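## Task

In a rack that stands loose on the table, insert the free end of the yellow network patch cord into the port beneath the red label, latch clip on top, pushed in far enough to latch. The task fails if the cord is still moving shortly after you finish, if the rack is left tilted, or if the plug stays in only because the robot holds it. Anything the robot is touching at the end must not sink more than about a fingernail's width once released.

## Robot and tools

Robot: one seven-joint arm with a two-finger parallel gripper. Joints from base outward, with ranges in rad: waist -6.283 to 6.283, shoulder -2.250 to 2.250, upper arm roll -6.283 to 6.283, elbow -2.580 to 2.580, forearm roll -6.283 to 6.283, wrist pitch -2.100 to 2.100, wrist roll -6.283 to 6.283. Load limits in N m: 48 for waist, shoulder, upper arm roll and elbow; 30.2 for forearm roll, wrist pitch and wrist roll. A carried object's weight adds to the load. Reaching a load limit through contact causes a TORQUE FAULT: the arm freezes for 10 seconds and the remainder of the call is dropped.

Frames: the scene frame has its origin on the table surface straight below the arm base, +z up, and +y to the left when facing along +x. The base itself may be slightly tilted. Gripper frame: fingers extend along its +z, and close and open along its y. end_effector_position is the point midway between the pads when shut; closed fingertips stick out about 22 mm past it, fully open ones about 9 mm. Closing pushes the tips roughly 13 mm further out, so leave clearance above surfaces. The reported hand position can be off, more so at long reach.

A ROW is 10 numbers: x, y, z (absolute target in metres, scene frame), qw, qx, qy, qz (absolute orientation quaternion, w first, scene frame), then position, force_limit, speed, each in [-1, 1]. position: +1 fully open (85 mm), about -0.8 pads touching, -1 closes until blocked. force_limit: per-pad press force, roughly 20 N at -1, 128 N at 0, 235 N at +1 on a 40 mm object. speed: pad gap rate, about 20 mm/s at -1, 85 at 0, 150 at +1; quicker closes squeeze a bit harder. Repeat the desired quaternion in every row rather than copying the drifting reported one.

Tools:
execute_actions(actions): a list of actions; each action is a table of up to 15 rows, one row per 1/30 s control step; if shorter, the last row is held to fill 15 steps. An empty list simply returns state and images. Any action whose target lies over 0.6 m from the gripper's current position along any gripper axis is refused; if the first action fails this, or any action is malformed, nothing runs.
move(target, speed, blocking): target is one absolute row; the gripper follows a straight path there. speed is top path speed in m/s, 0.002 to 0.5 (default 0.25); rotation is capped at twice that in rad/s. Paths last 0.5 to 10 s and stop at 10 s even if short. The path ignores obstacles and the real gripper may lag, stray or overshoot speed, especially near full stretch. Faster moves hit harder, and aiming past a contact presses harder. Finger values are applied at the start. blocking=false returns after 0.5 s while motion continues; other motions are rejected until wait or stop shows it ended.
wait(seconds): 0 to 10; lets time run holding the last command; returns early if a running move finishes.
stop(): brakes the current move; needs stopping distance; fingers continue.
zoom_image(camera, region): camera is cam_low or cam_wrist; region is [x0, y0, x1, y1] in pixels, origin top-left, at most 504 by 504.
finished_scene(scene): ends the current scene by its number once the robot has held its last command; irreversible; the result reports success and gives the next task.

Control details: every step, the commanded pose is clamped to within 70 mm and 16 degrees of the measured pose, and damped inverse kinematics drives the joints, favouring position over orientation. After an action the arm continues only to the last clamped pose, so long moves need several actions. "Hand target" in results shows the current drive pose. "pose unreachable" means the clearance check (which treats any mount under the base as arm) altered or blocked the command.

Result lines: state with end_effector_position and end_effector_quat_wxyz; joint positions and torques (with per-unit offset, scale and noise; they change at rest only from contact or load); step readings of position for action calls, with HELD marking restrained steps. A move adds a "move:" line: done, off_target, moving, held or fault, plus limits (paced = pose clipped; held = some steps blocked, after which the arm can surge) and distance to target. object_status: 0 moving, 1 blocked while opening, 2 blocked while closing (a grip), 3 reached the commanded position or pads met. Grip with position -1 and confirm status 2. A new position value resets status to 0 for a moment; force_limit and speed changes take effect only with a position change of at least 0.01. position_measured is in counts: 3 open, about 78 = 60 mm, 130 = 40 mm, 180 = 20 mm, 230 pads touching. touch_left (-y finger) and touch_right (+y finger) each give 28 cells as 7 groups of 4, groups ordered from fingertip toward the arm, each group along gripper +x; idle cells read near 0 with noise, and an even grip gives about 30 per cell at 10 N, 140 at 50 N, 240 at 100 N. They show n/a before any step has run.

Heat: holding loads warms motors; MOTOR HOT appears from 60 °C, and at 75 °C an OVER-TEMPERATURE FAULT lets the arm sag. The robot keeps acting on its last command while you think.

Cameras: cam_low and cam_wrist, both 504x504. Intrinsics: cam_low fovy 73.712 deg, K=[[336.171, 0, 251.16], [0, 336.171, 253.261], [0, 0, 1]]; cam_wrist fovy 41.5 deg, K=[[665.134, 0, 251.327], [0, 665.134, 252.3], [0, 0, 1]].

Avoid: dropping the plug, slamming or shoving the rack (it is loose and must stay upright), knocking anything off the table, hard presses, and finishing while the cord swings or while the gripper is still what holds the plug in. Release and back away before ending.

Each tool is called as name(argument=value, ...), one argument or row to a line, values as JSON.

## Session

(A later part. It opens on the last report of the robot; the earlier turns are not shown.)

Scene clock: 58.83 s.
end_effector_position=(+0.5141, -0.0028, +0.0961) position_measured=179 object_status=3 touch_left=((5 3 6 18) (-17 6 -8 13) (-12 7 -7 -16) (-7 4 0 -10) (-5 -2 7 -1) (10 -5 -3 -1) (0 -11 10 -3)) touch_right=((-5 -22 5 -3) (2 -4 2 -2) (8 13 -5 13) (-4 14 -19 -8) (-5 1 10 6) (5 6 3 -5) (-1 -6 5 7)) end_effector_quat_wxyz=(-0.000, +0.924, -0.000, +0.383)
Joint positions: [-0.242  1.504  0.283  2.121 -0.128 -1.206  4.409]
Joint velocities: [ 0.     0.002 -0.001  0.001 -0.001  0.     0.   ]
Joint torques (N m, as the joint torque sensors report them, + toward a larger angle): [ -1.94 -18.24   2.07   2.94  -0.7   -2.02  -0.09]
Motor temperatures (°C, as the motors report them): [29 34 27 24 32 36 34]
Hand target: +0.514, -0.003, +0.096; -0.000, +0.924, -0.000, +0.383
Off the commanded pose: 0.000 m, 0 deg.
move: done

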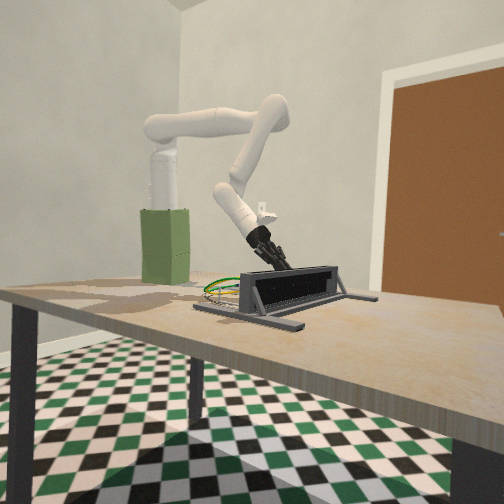

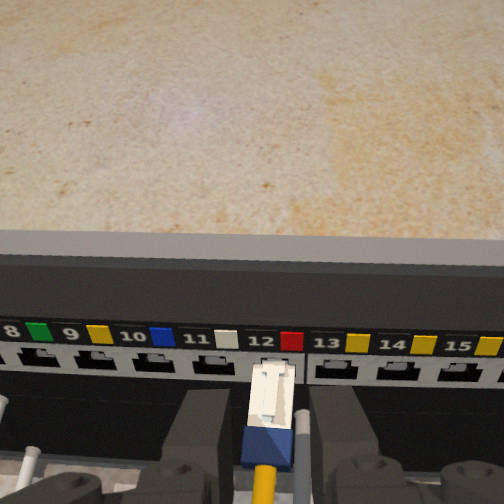

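move(
  target=[0.510,-0.0015,0.092,0.013,0.923,-0.032,0.383,-0.4,-0.3,0],
  speed=0.03,
)

move(
  target=[0.510,-0.0015,0.092,0.013,0.923,-0.032,0.383,-1,-0.3,-0.5],
)

move(
  target=[0.518,-0.0022,0.097,0.013,0.923,-0.032,0.383,-1,-0.3,-0.5],
  speed=0.006,
)

Scene clock: 62.80 s.
end_effector_position=(+0.5100, -0.0016, +0.0920) position_measured=179 object_status=3 touch_left=((10 -12 9 4) (-2 5 -5 2) (-1 6 2 -8) (5 5 -5 9) (-13 12 -8 5) (7 0 -5 -10) (6 -2 0 -5)) touch_right=((-2 -5 -3 18) (8 -14 3 2) (4 -11 3 -3) (-12 4 -6 -6) (2 4 -10 12) (-3 4 2 -5) (-4 -5 -4 -5)) end_effector_quat_wxyz=(+0.013, +0.923, -0.032, +0.383)
Joint positions: [-0.27   1.513  0.249  2.114 -0.228 -1.189  4.395]
Joint velocities: [-0.001  0.    -0.002 -0.001 -0.001 -0.002  0.001]
Joint torques (N m, as the joint torque sensors report them, + toward a larger angle): [ -2.09 -18.13   2.05   2.78  -0.81  -1.93  -0.31]
Motor temperatures (°C, as the motors report them): [29 34 27 24 32 36 34]
Hand target: +0.510, -0.002, +0.092; +0.013, +0.923, -0.032, +0.383
Off the commanded pose: 0.000 m, 0 deg.
move: done

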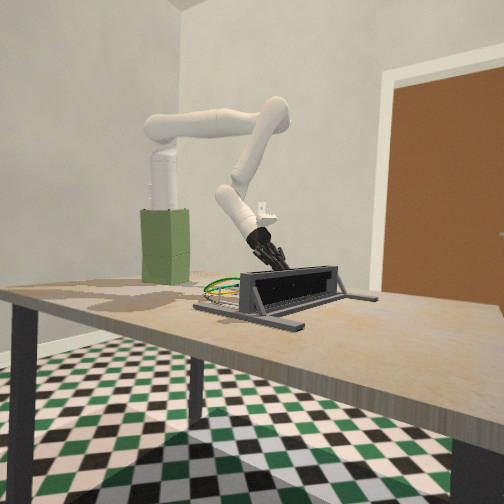

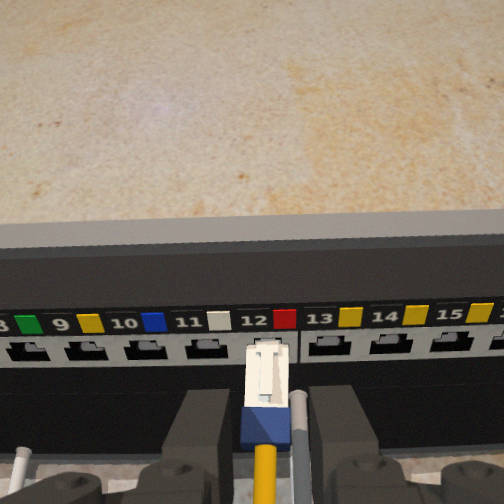

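Scene clock: 63.50 s.
end_effector_position=(+0.5098, -0.0014, +0.0920) position_measured=226 object_status=2 touch_left=((862 183 15 14) (233 55 4 -2) (-19 4 9 -5) (-10 9 -1 0) (0 -7 10 7) (12 7 -11 -6) (3 5 2 4)) touch_right=((795 138 -1 6) (256 22 6 -23) (-5 7 -6 18) (-9 -7 -16 -2) (1 9 -5 5) (8 -5 -6 1) (14 -10 -12 -16)) end_effector_quat_wxyz=(+0.013, +0.923, -0.032, +0.383)
Joint positions: [-0.271  1.513  0.249  2.114 -0.228 -1.189  4.395]
Joint velocities: [-0.    -0.001  0.    -0.001 -0.001  0.003 -0.001]
Joint torques (N m, as the joint torque sensors report them, + toward a larger angle): [ -1.83 -18.21   2.03   2.83  -0.74  -1.86  -0.22]
Motor temperatures (°C, as the motors report them): [29 34 27 24 32 36 34]
Hand target: +0.510, -0.001, +0.092; +0.013, +0.923, -0.032, +0.383
Off the commanded pose: 0.000 m, 0 deg.
move: done

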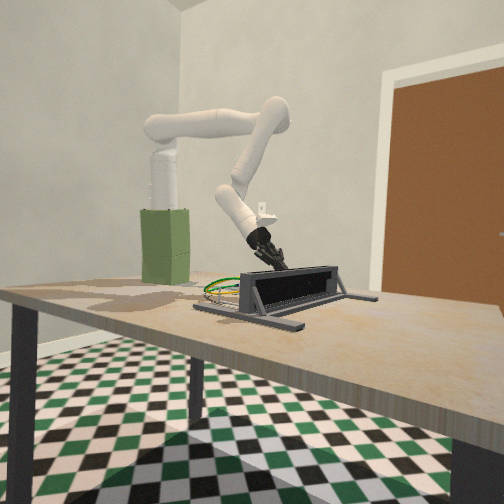

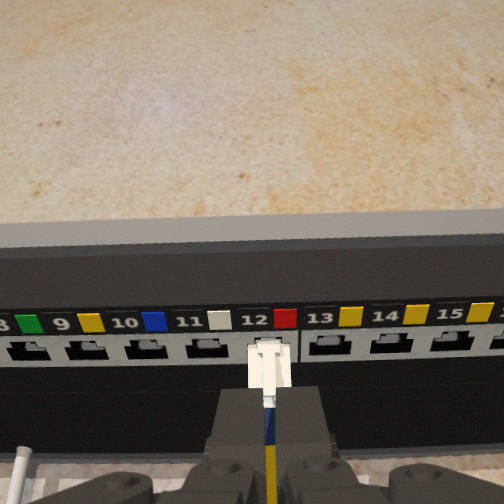

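Scene clock: 65.33 s.
end_effector_position=(+0.5109, -0.0018, +0.0924) position_measured=226 object_status=2 touch_left=((914 208 -6 -1) (245 51 -1 1) (-14 19 12 -1) (-2 13 1 2) (3 3 0 5) (-5 -4 -2 -5) (-16 -2 3 -6)) touch_right=((851 156 1 -4) (267 39 10 5) (-1 -1 2 8) (1 -19 -9 -1) (-4 10 0 6) (2 -7 -9 -3) (12 -10 -3 -7)) end_effector_quat_wxyz=(+0.013, +0.926, -0.031, +0.375)
Joint positions: [-0.27   1.498  0.255  2.112 -0.216 -1.156  4.396]
Joint velocities: [-0.002 -0.     0.002  0.001  0.002  0.002 -0.004]
Joint torques (N m, as the joint torque sensors report them, + toward a larger angle): [ -1.36 -22.83   4.97  -1.82  -1.91  -4.37  -0.27]
Motor temperatures (°C, as the motors report them): [29 34 27 24 32 36 34]
Hand target: +0.518, -0.002, +0.097; +0.013, +0.923, -0.032, +0.383
Off the commanded pose: 0.008 m, 1 deg.
move: off_target

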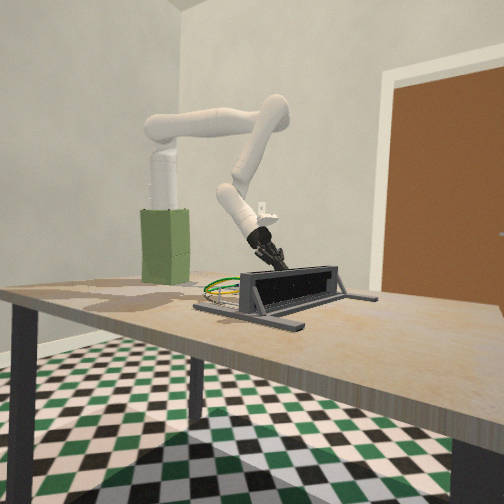

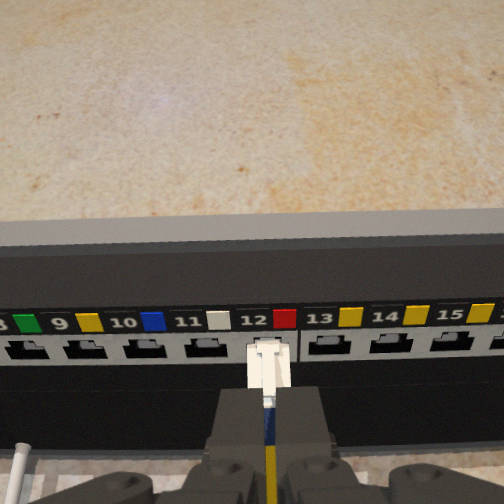

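move(
  target=[0.509,-0.0012,0.099,0.013,0.923,-0.032,0.383,-1,-0.3,-0.5],
  speed=0.006,
)

move(
  target=[0.517,-0.0018,0.102,0.013,0.923,-0.032,0.383,-1,-0.3,-0.5],
  speed=0.006,
)

Scene clock: 68.50 s.
end_effector_position=(+0.5086, -0.0012, +0.0986) position_measured=226 object_status=2 touch_left=((853 189 12 7) (238 55 1 5) (-5 6 2 -2) (-3 8 -2 6) (-12 4 -6 -7) (4 0 8 0) (6 -3 17 7)) touch_right=((788 145 6 -11) (247 34 1 9) (1 -14 6 7) (-3 -1 -1 -1) (10 13 9 2) (3 2 24 1) (8 -10 0 -13)) end_effector_quat_wxyz=(+0.013, +0.923, -0.032, +0.383)
Joint positions: [-0.277  1.498  0.252  2.131 -0.227 -1.189  4.39 ]
Joint velocities: [-0.    -0.001  0.001  0.001 -0.    -0.001 -0.   ]
Joint torques (N m, as the joint torque sensors report them, + toward a larger angle): [ -2.08 -18.55   2.2    3.15  -0.73  -2.23  -0.13]
Motor temperatures (°C, as the motors report them): [29 34 27 24 32 36 34]
Hand target: +0.509, -0.001, +0.099; +0.013, +0.923, -0.032, +0.383
Off the commanded pose: 0.001 m, 0 deg.
move: done

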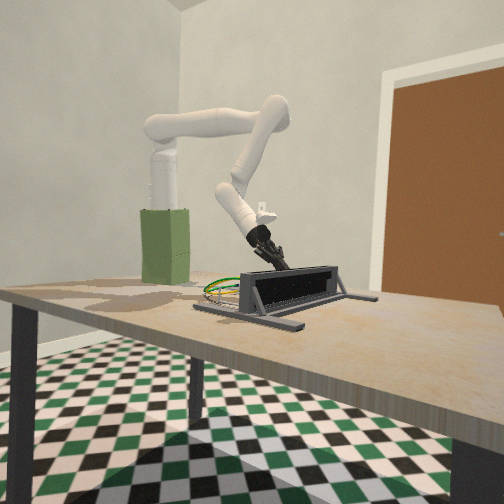

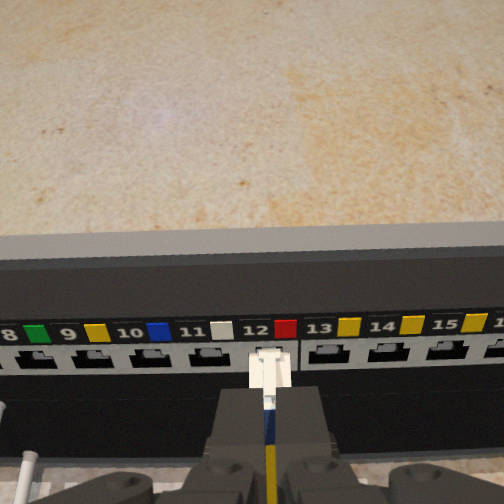

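Scene clock: 70.23 s.
end_effector_position=(+0.5108, -0.0019, +0.0979) position_measured=226 object_status=2 touch_left=((880 193 8 -1) (235 56 -6 8) (18 3 -8 -3) (1 13 2 14) (-5 17 9 1) (-2 -11 -5 -10) (-9 6 -3 5)) touch_right=((794 143 -7 4) (256 33 -12 6) (16 -12 17 9) (-12 -4 3 2) (-8 0 9 3) (-11 -24 10 5) (4 -19 5 6)) end_effector_quat_wxyz=(+0.014, +0.926, -0.031, +0.376)
Joint positions: [-0.276  1.487  0.258  2.124 -0.217 -1.157  4.393]
Joint velocities: [-0.002  0.001  0.002  0.     0.002  0.    -0.004]
Joint torques (N m, as the joint torque sensors report them, + toward a larger angle): [ -2.14 -22.42   4.12  -0.98  -1.52  -4.08   0.07]
Motor temperatures (°C, as the motors report them): [29 34 27 24 32 36 34]
Hand target: +0.517, -0.002, +0.102; +0.013, +0.923, -0.032, +0.383
Off the commanded pose: 0.007 m, 1 deg.
move: off_target

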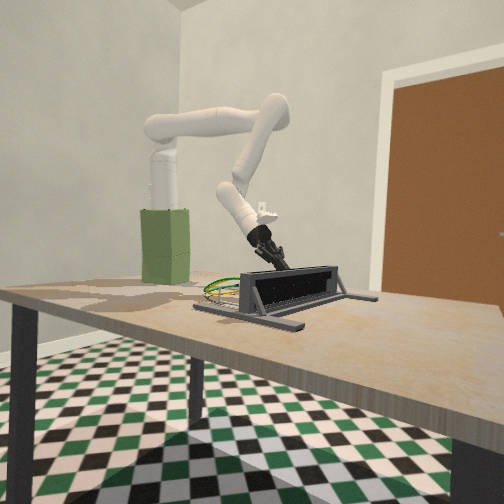

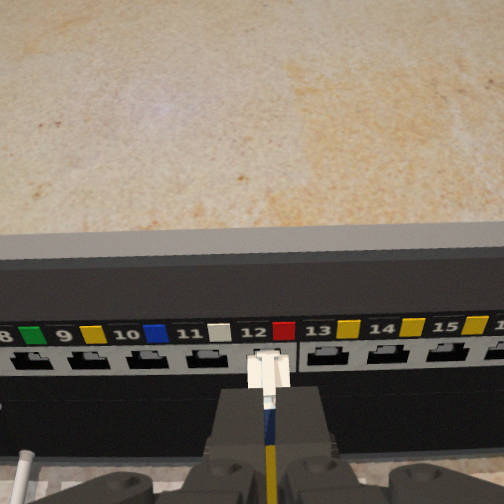

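move(
  target=[0.514,-0.0016,0.102,0.0105,0.953,-0.033,0.30,-1,-0.3,-0.5],
  speed=0.04,
)

move(
  target=[0.524,-0.002,0.105,0.0105,0.953,-0.033,0.30,-1,-0.3,-0.5],
  speed=0.006,
)

Scene clock: 74.10 s.
end_effector_position=(+0.5137, -0.0015, +0.1018) position_measured=226 object_status=2 touch_left=((870 206 1 8) (243 48 -5 -1) (-6 5 14 -9) (-18 2 3 10) (-14 0 5 0) (-3 -5 9 -1) (5 0 0 -3)) touch_right=((804 141 -13 18) (254 16 6 -2) (11 0 -9 10) (-6 -6 -5 5) (8 10 2 14) (-10 -10 5 -8) (14 -19 20 -22)) end_effector_quat_wxyz=(+0.011, +0.953, -0.033, +0.300)
Joint positions: [-0.249  1.349  0.272  2.082 -0.123 -0.84   4.411]
Joint velocities: [ 0.    -0.001  0.001  0.001  0.     0.001 -0.001]
Joint torques (N m, as the joint torque sensors report them, + toward a larger angle): [ -1.9  -19.18   1.81   1.41  -0.29  -1.46  -0.23]
Motor temperatures (°C, as the motors report them): [29 34 27 24 32 36 34]
Hand target: +0.514, -0.002, +0.102; +0.011, +0.953, -0.033, +0.300
Off the commanded pose: 0.000 m, 0 deg.
move: done

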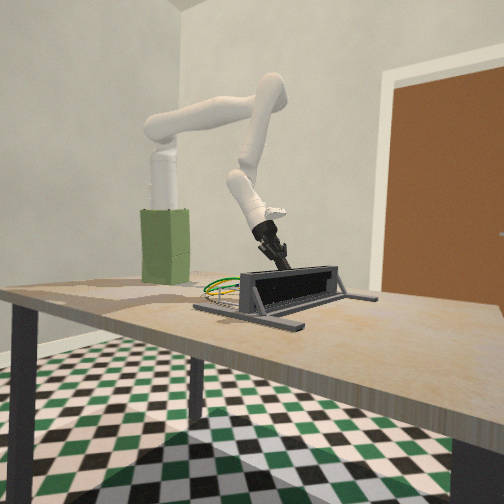

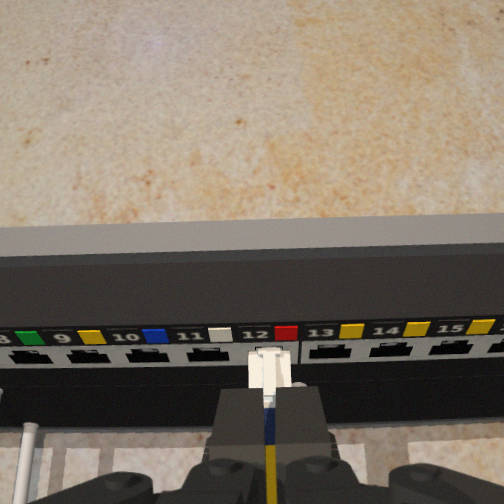

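Scene clock: 76.13 s.
end_effector_position=(+0.5189, -0.0019, +0.1021) position_measured=226 object_status=2 touch_left=((903 202 -8 7) (248 46 -1 -2) (-8 3 1 -14) (16 22 7 -6) (-13 1 -8 4) (1 8 -19 4) (-7 -1 7 0)) touch_right=((851 149 4 6) (277 41 0 -8) (4 -4 11 11) (-3 -5 -6 12) (-2 -7 -2 8) (0 -8 10 19) (-6 -10 0 2)) end_effector_quat_wxyz=(+0.011, +0.955, -0.032, +0.295)
Joint positions: [-0.247  1.338  0.277  2.064 -0.113 -0.8    4.411]
Joint velocities: [-0.001 -0.     0.002  0.002  0.001  0.001 -0.003]
Joint torques (N m, as the joint torque sensors report them, + toward a larger angle): [ -1.67 -21.8    3.19  -2.14  -0.93  -3.3   -0.06]
Motor temperatures (°C, as the motors report them): [29 34 27 24 32 36 34]
Hand target: +0.524, -0.002, +0.105; +0.011, +0.953, -0.033, +0.300
Off the commanded pose: 0.006 m, 1 deg.
move: off_target

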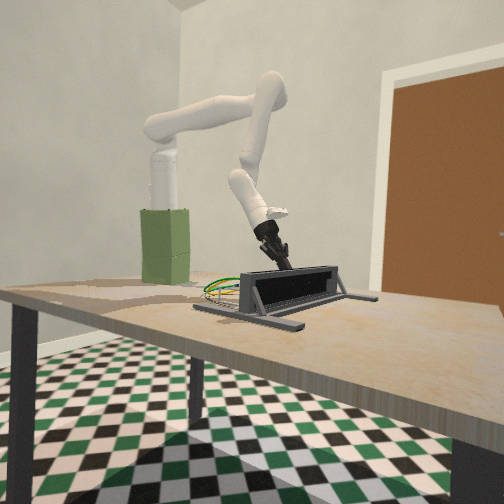

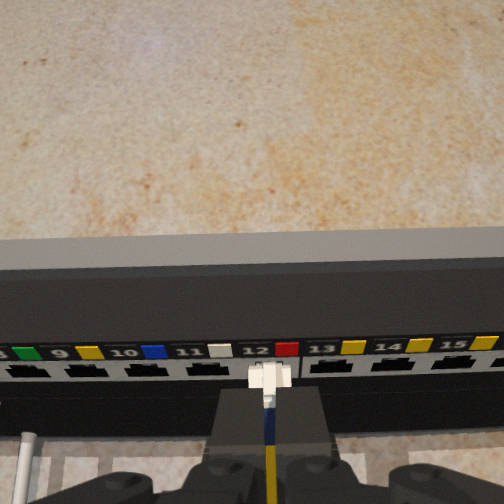

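Progress. Push more, then tug test.

move(
  target=[0.530,-0.0024,0.107,0.0105,0.953,-0.033,0.30,-1,-0.3,-0.5],
  speed=0.006,
)

move(
  target=[0.517,-0.002,0.101,0.0105,0.953,-0.033,0.30,-1,-0.3,-0.5],
  speed=0.006,
)

Scene clock: 80.00 s.
end_effector_position=(+0.5196, -0.0020, +0.1014) position_measured=226 object_status=2 touch_left=((937 206 0 9) (251 46 -2 -3) (-8 0 3 -10) (3 6 -2 4) (9 -2 -2 5) (-6 5 -1 0) (-5 -4 2 0)) touch_right=((856 153 -1 3) (259 34 -1 2) (1 -3 1 8) (-2 5 -21 -9) (-8 2 0 19) (11 -8 5 8) (9 -4 -7 -3)) end_effector_quat_wxyz=(+0.012, +0.957, -0.031, +0.289)
Joint positions: [-0.248  1.333  0.282  2.055 -0.105 -0.775  4.407]
Joint velocities: [-0.002  0.001  0.003  0.001  0.001  0.001 -0.005]
Joint torques (N m, as the joint torque sensors report them, + toward a larger angle): [ -1.19 -24.2    5.05  -6.06  -1.38  -4.89  -0.18]
Motor temperatures (°C, as the motors report them): [29 34 27 24 32 36 34]
Hand target: +0.530, -0.002, +0.107; +0.011, +0.953, -0.033, +0.300
Off the commanded pose: 0.012 m, 1 deg.
move: off_target

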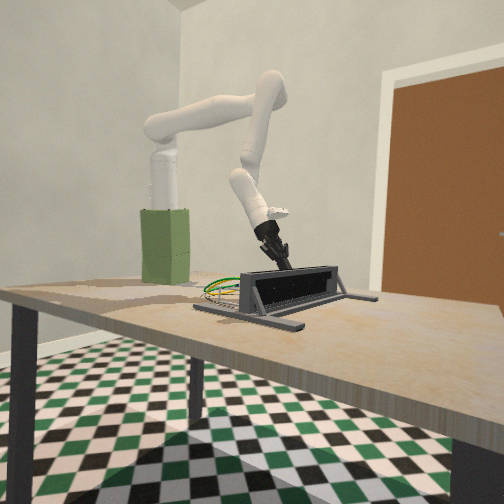

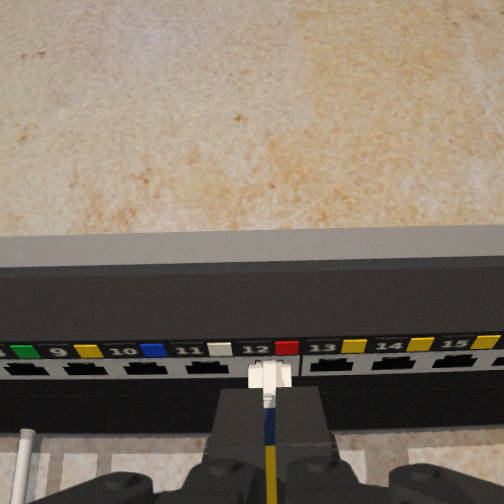

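Scene clock: 82.17 s.
end_effector_position=(+0.5180, -0.0019, +0.1015) position_measured=226 object_status=2 touch_left=((857 189 -6 19) (239 48 -6 22) (-7 6 13 -7) (-3 0 5 -11) (2 -2 -1 -6) (-1 6 -15 3) (1 2 13 -4)) touch_right=((813 139 4 2) (254 19 20 0) (10 -14 6 4) (0 -8 -3 1) (-11 -6 7 2) (-2 -6 7 4) (8 -4 1 3)) end_effector_quat_wxyz=(+0.010, +0.953, -0.033, +0.301)
Joint positions: [-0.251  1.35   0.28   2.071 -0.116 -0.831  4.402]
Joint velocities: [ 0.    -0.001  0.    -0.     0.001 -0.002  0.001]
Joint torques (N m, as the joint torque sensors report them, + toward a larger angle): [ -2.18 -18.48   1.77   2.27  -0.37  -1.18  -0.19]
Motor temperatures (°C, as the motors report them): [29 34 27 24 32 36 34]
Hand target: +0.517, -0.002, +0.101; +0.010, +0.953, -0.033, +0.300
Off the commanded pose: 0.001 m, 0 deg.
move: done

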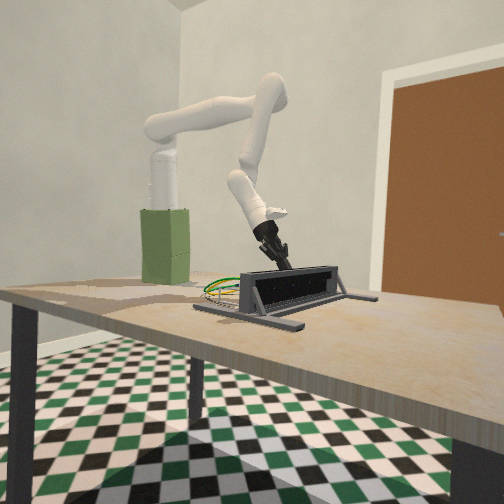

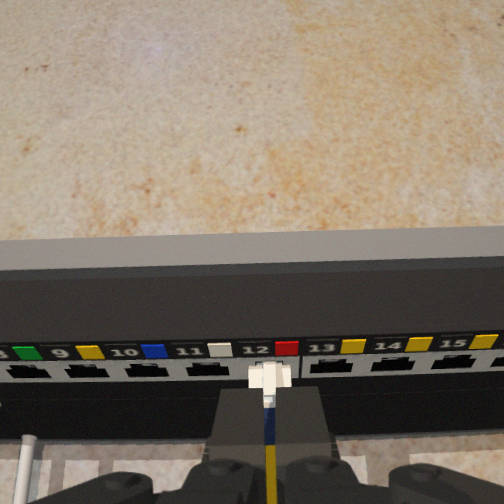

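move(
  target=[0.512,-0.0017,0.099,0.0105,0.953,-0.033,0.30,-1,-0.3,-0.5],
  speed=0.006,
)

Scene clock: 84.23 s.
end_effector_position=(+0.5174, -0.0017, +0.1019) position_measured=226 object_status=2 touch_left=((862 183 -17 -4) (232 54 0 -11) (-3 -6 6 2) (4 7 6 4) (-3 -2 -14 7) (-7 1 -8 -1) (8 -7 9 -5)) touch_right=((791 146 -1 9) (262 26 -1 14) (15 -9 1 6) (-18 -15 -5 -6) (-12 4 -10 11) (0 -13 -19 14) (-8 2 -7 5)) end_effector_quat_wxyz=(+0.010, +0.951, -0.034, +0.306)
Joint positions: [-0.252  1.356  0.278  2.078 -0.122 -0.853  4.402]
Joint velocities: [ 0.001  0.001  0.     0.    -0.002 -0.001  0.002]
Joint torques (N m, as the joint torque sensors report them, + toward a larger angle): [ -2.55 -16.28   0.61   5.56   0.08   0.19  -0.17]
Motor temperatures (°C, as the motors report them): [29 34 27 24 32 36 34]
Hand target: +0.512, -0.002, +0.099; +0.010, +0.953, -0.033, +0.300
Off the commanded pose: 0.006 m, 1 deg.
move: off_target

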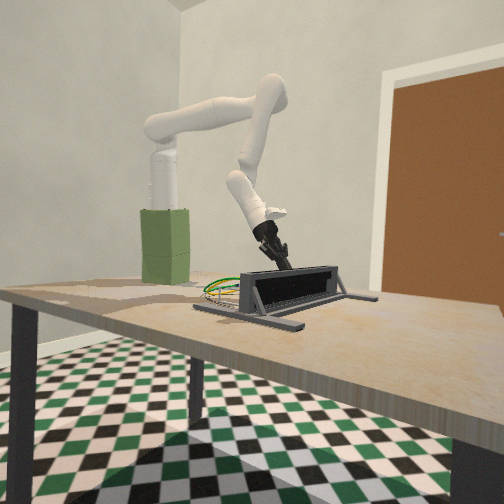

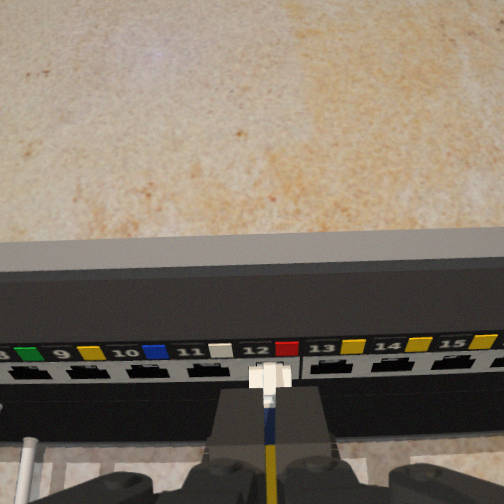

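Latched.

move(
  target=[0.518,-0.002,0.102,0.0105,0.953,-0.033,0.30,0,-0.3,0],
)

move(
  target=[0.48,-0.002,0.18,0.0105,0.953,-0.033,0.30,0,-0.3,0],
  speed=0.1,
)

wait(
  seconds=3,
)

finished_scene(
  scene=1,
)

Scene clock: 87.10 s.
end_effector_position=(+0.5180, -0.0020, +0.1020) position_measured=129 object_status=0 touch_left=((8 5 3 3) (-5 19 -1 8) (-1 5 4 -9) (7 -2 -1 0) (-10 3 2 -1) (-8 8 8 1) (4 3 -3 -1)) touch_right=((-19 -6 1 5) (7 3 7 5) (14 -17 7 13) (-2 4 -20 -3) (16 5 5 -4) (-12 0 9 24) (5 4 7 -8)) end_effector_quat_wxyz=(+0.011, +0.953, -0.033, +0.300)
Joint positions: [-0.25   1.347  0.279  2.071 -0.116 -0.826  4.404]
Joint velocities: [-0.     0.     0.002  0.001 -0.    -0.002  0.   ]
Joint torques (N m, as the joint torque sensors report them, + toward a larger angle): [ -2.07 -19.13   1.89   1.4   -0.42  -1.5   -0.13]
Motor temperatures (°C, as the motors report them): [29 34 27 24 32 36 34]
Hand target: +0.518, -0.002, +0.102; +0.011, +0.953, -0.033, +0.300
Off the commanded pose: 0.000 m, 0 deg.
move: done

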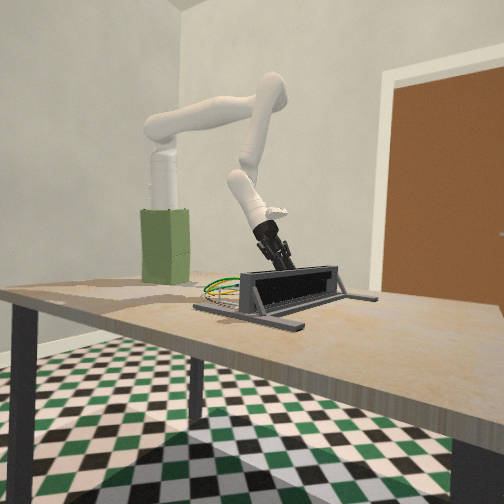

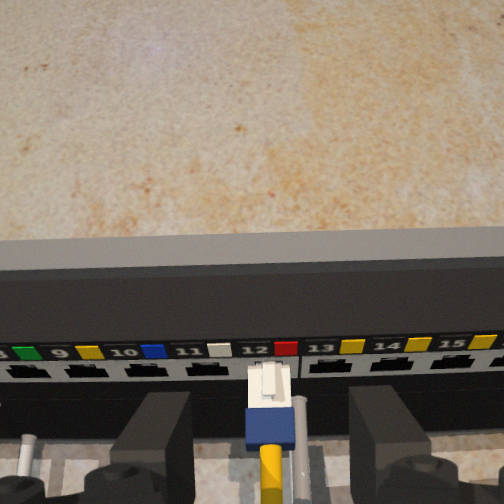

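Scene clock: 88.27 s.
end_effector_position=(+0.4798, -0.0022, +0.1796) position_measured=129 object_status=3 touch_left=((0 5 6 -2) (-13 6 -3 8) (-5 -6 -10 -5) (-5 10 -3 -17) (-12 5 -3 10) (-4 -4 -8 7) (-9 3 -2 -10)) touch_right=((-7 -7 -7 -6) (1 -2 2 4) (17 -1 2 13) (-7 -3 -3 4) (-5 4 -9 19) (-4 -12 2 12) (-17 -1 5 -11)) end_effector_quat_wxyz=(+0.011, +0.953, -0.033, +0.300)
Joint positions: [-0.301  1.162  0.291  2.296 -0.117 -0.86   4.408]
Joint velocities: [-0.003 -0.009  0.     0.002  0.001 -0.    -0.001]
Joint torques (N m, as the joint torque sensors report them, + toward a larger angle): [ -2.19 -16.65   1.64   1.79  -0.33  -1.6   -0.22]
Motor temperatures (°C, as the motors report them): [29 34 27 24 32 36 34]
Hand target: +0.480, -0.002, +0.180; +0.011, +0.953, -0.033, +0.300
Off the commanded pose: 0.000 m, 0 deg.
move: done

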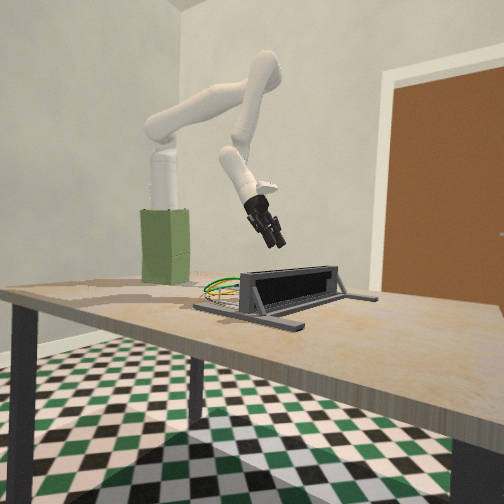

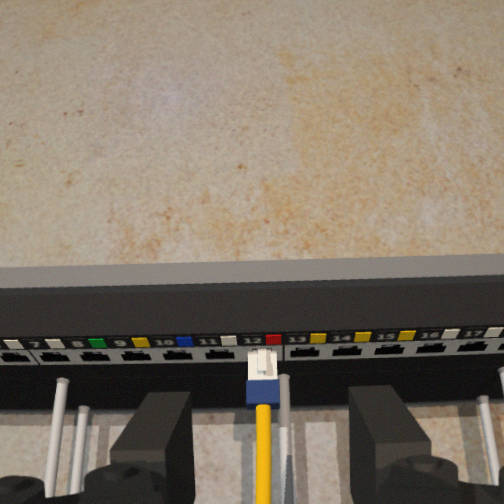

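Scene clock: 91.27 s.
end_effector_position=(+0.4801, -0.0019, +0.1801) position_measured=129 object_status=3 touch_left=((3 1 -6 6) (-9 7 -5 9) (-1 4 -2 -6) (-6 13 19 8) (0 -6 -4 2) (0 -2 -2 -7) (4 -3 -6 -5)) touch_right=((-11 1 -5 8) (2 2 -4 -8) (10 -3 3 1) (-7 -8 -12 -5) (7 7 1 -9) (-1 -9 1 -1) (13 1 13 -8)) end_effector_quat_wxyz=(+0.011, +0.953, -0.033, +0.300)
Joint positions: [-0.301  1.161  0.291  2.296 -0.117 -0.86   4.408]
Joint velocities: [-0.     0.001  0.001 -0.001  0.001 -0.    -0.   ]
Joint torques (N m, as the joint torque sensors report them, + toward a larger angle): [ -1.88 -17.3    1.71   1.79  -0.44  -1.44  -0.11]
Motor temperatures (°C, as the motors report them): [29 34 27 24 32 36 34]
Hand target: +0.480, -0.002, +0.180; +0.011, +0.953, -0.033, +0.300
Off the commanded pose: 0.000 m, 0 deg.
wait: 3.00 s; at rest by 0.17 s

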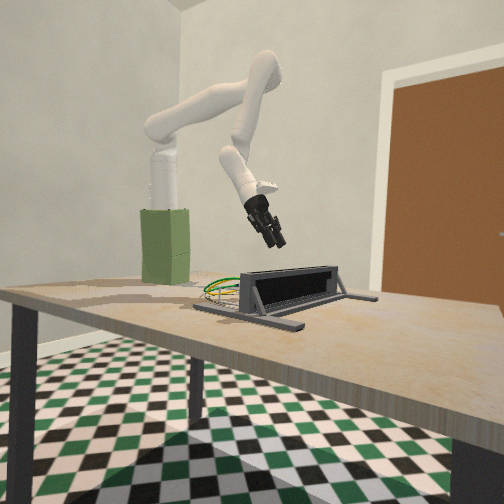

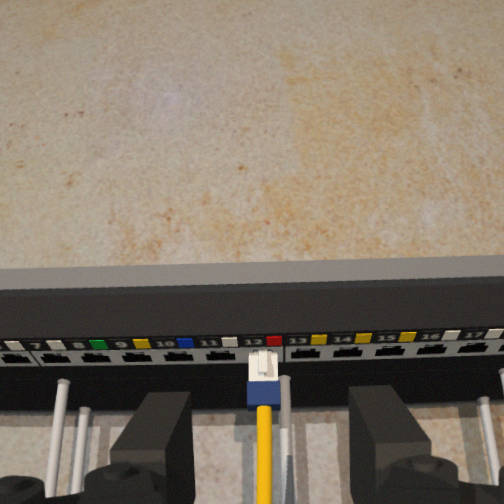

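The scene is finished: the task was done.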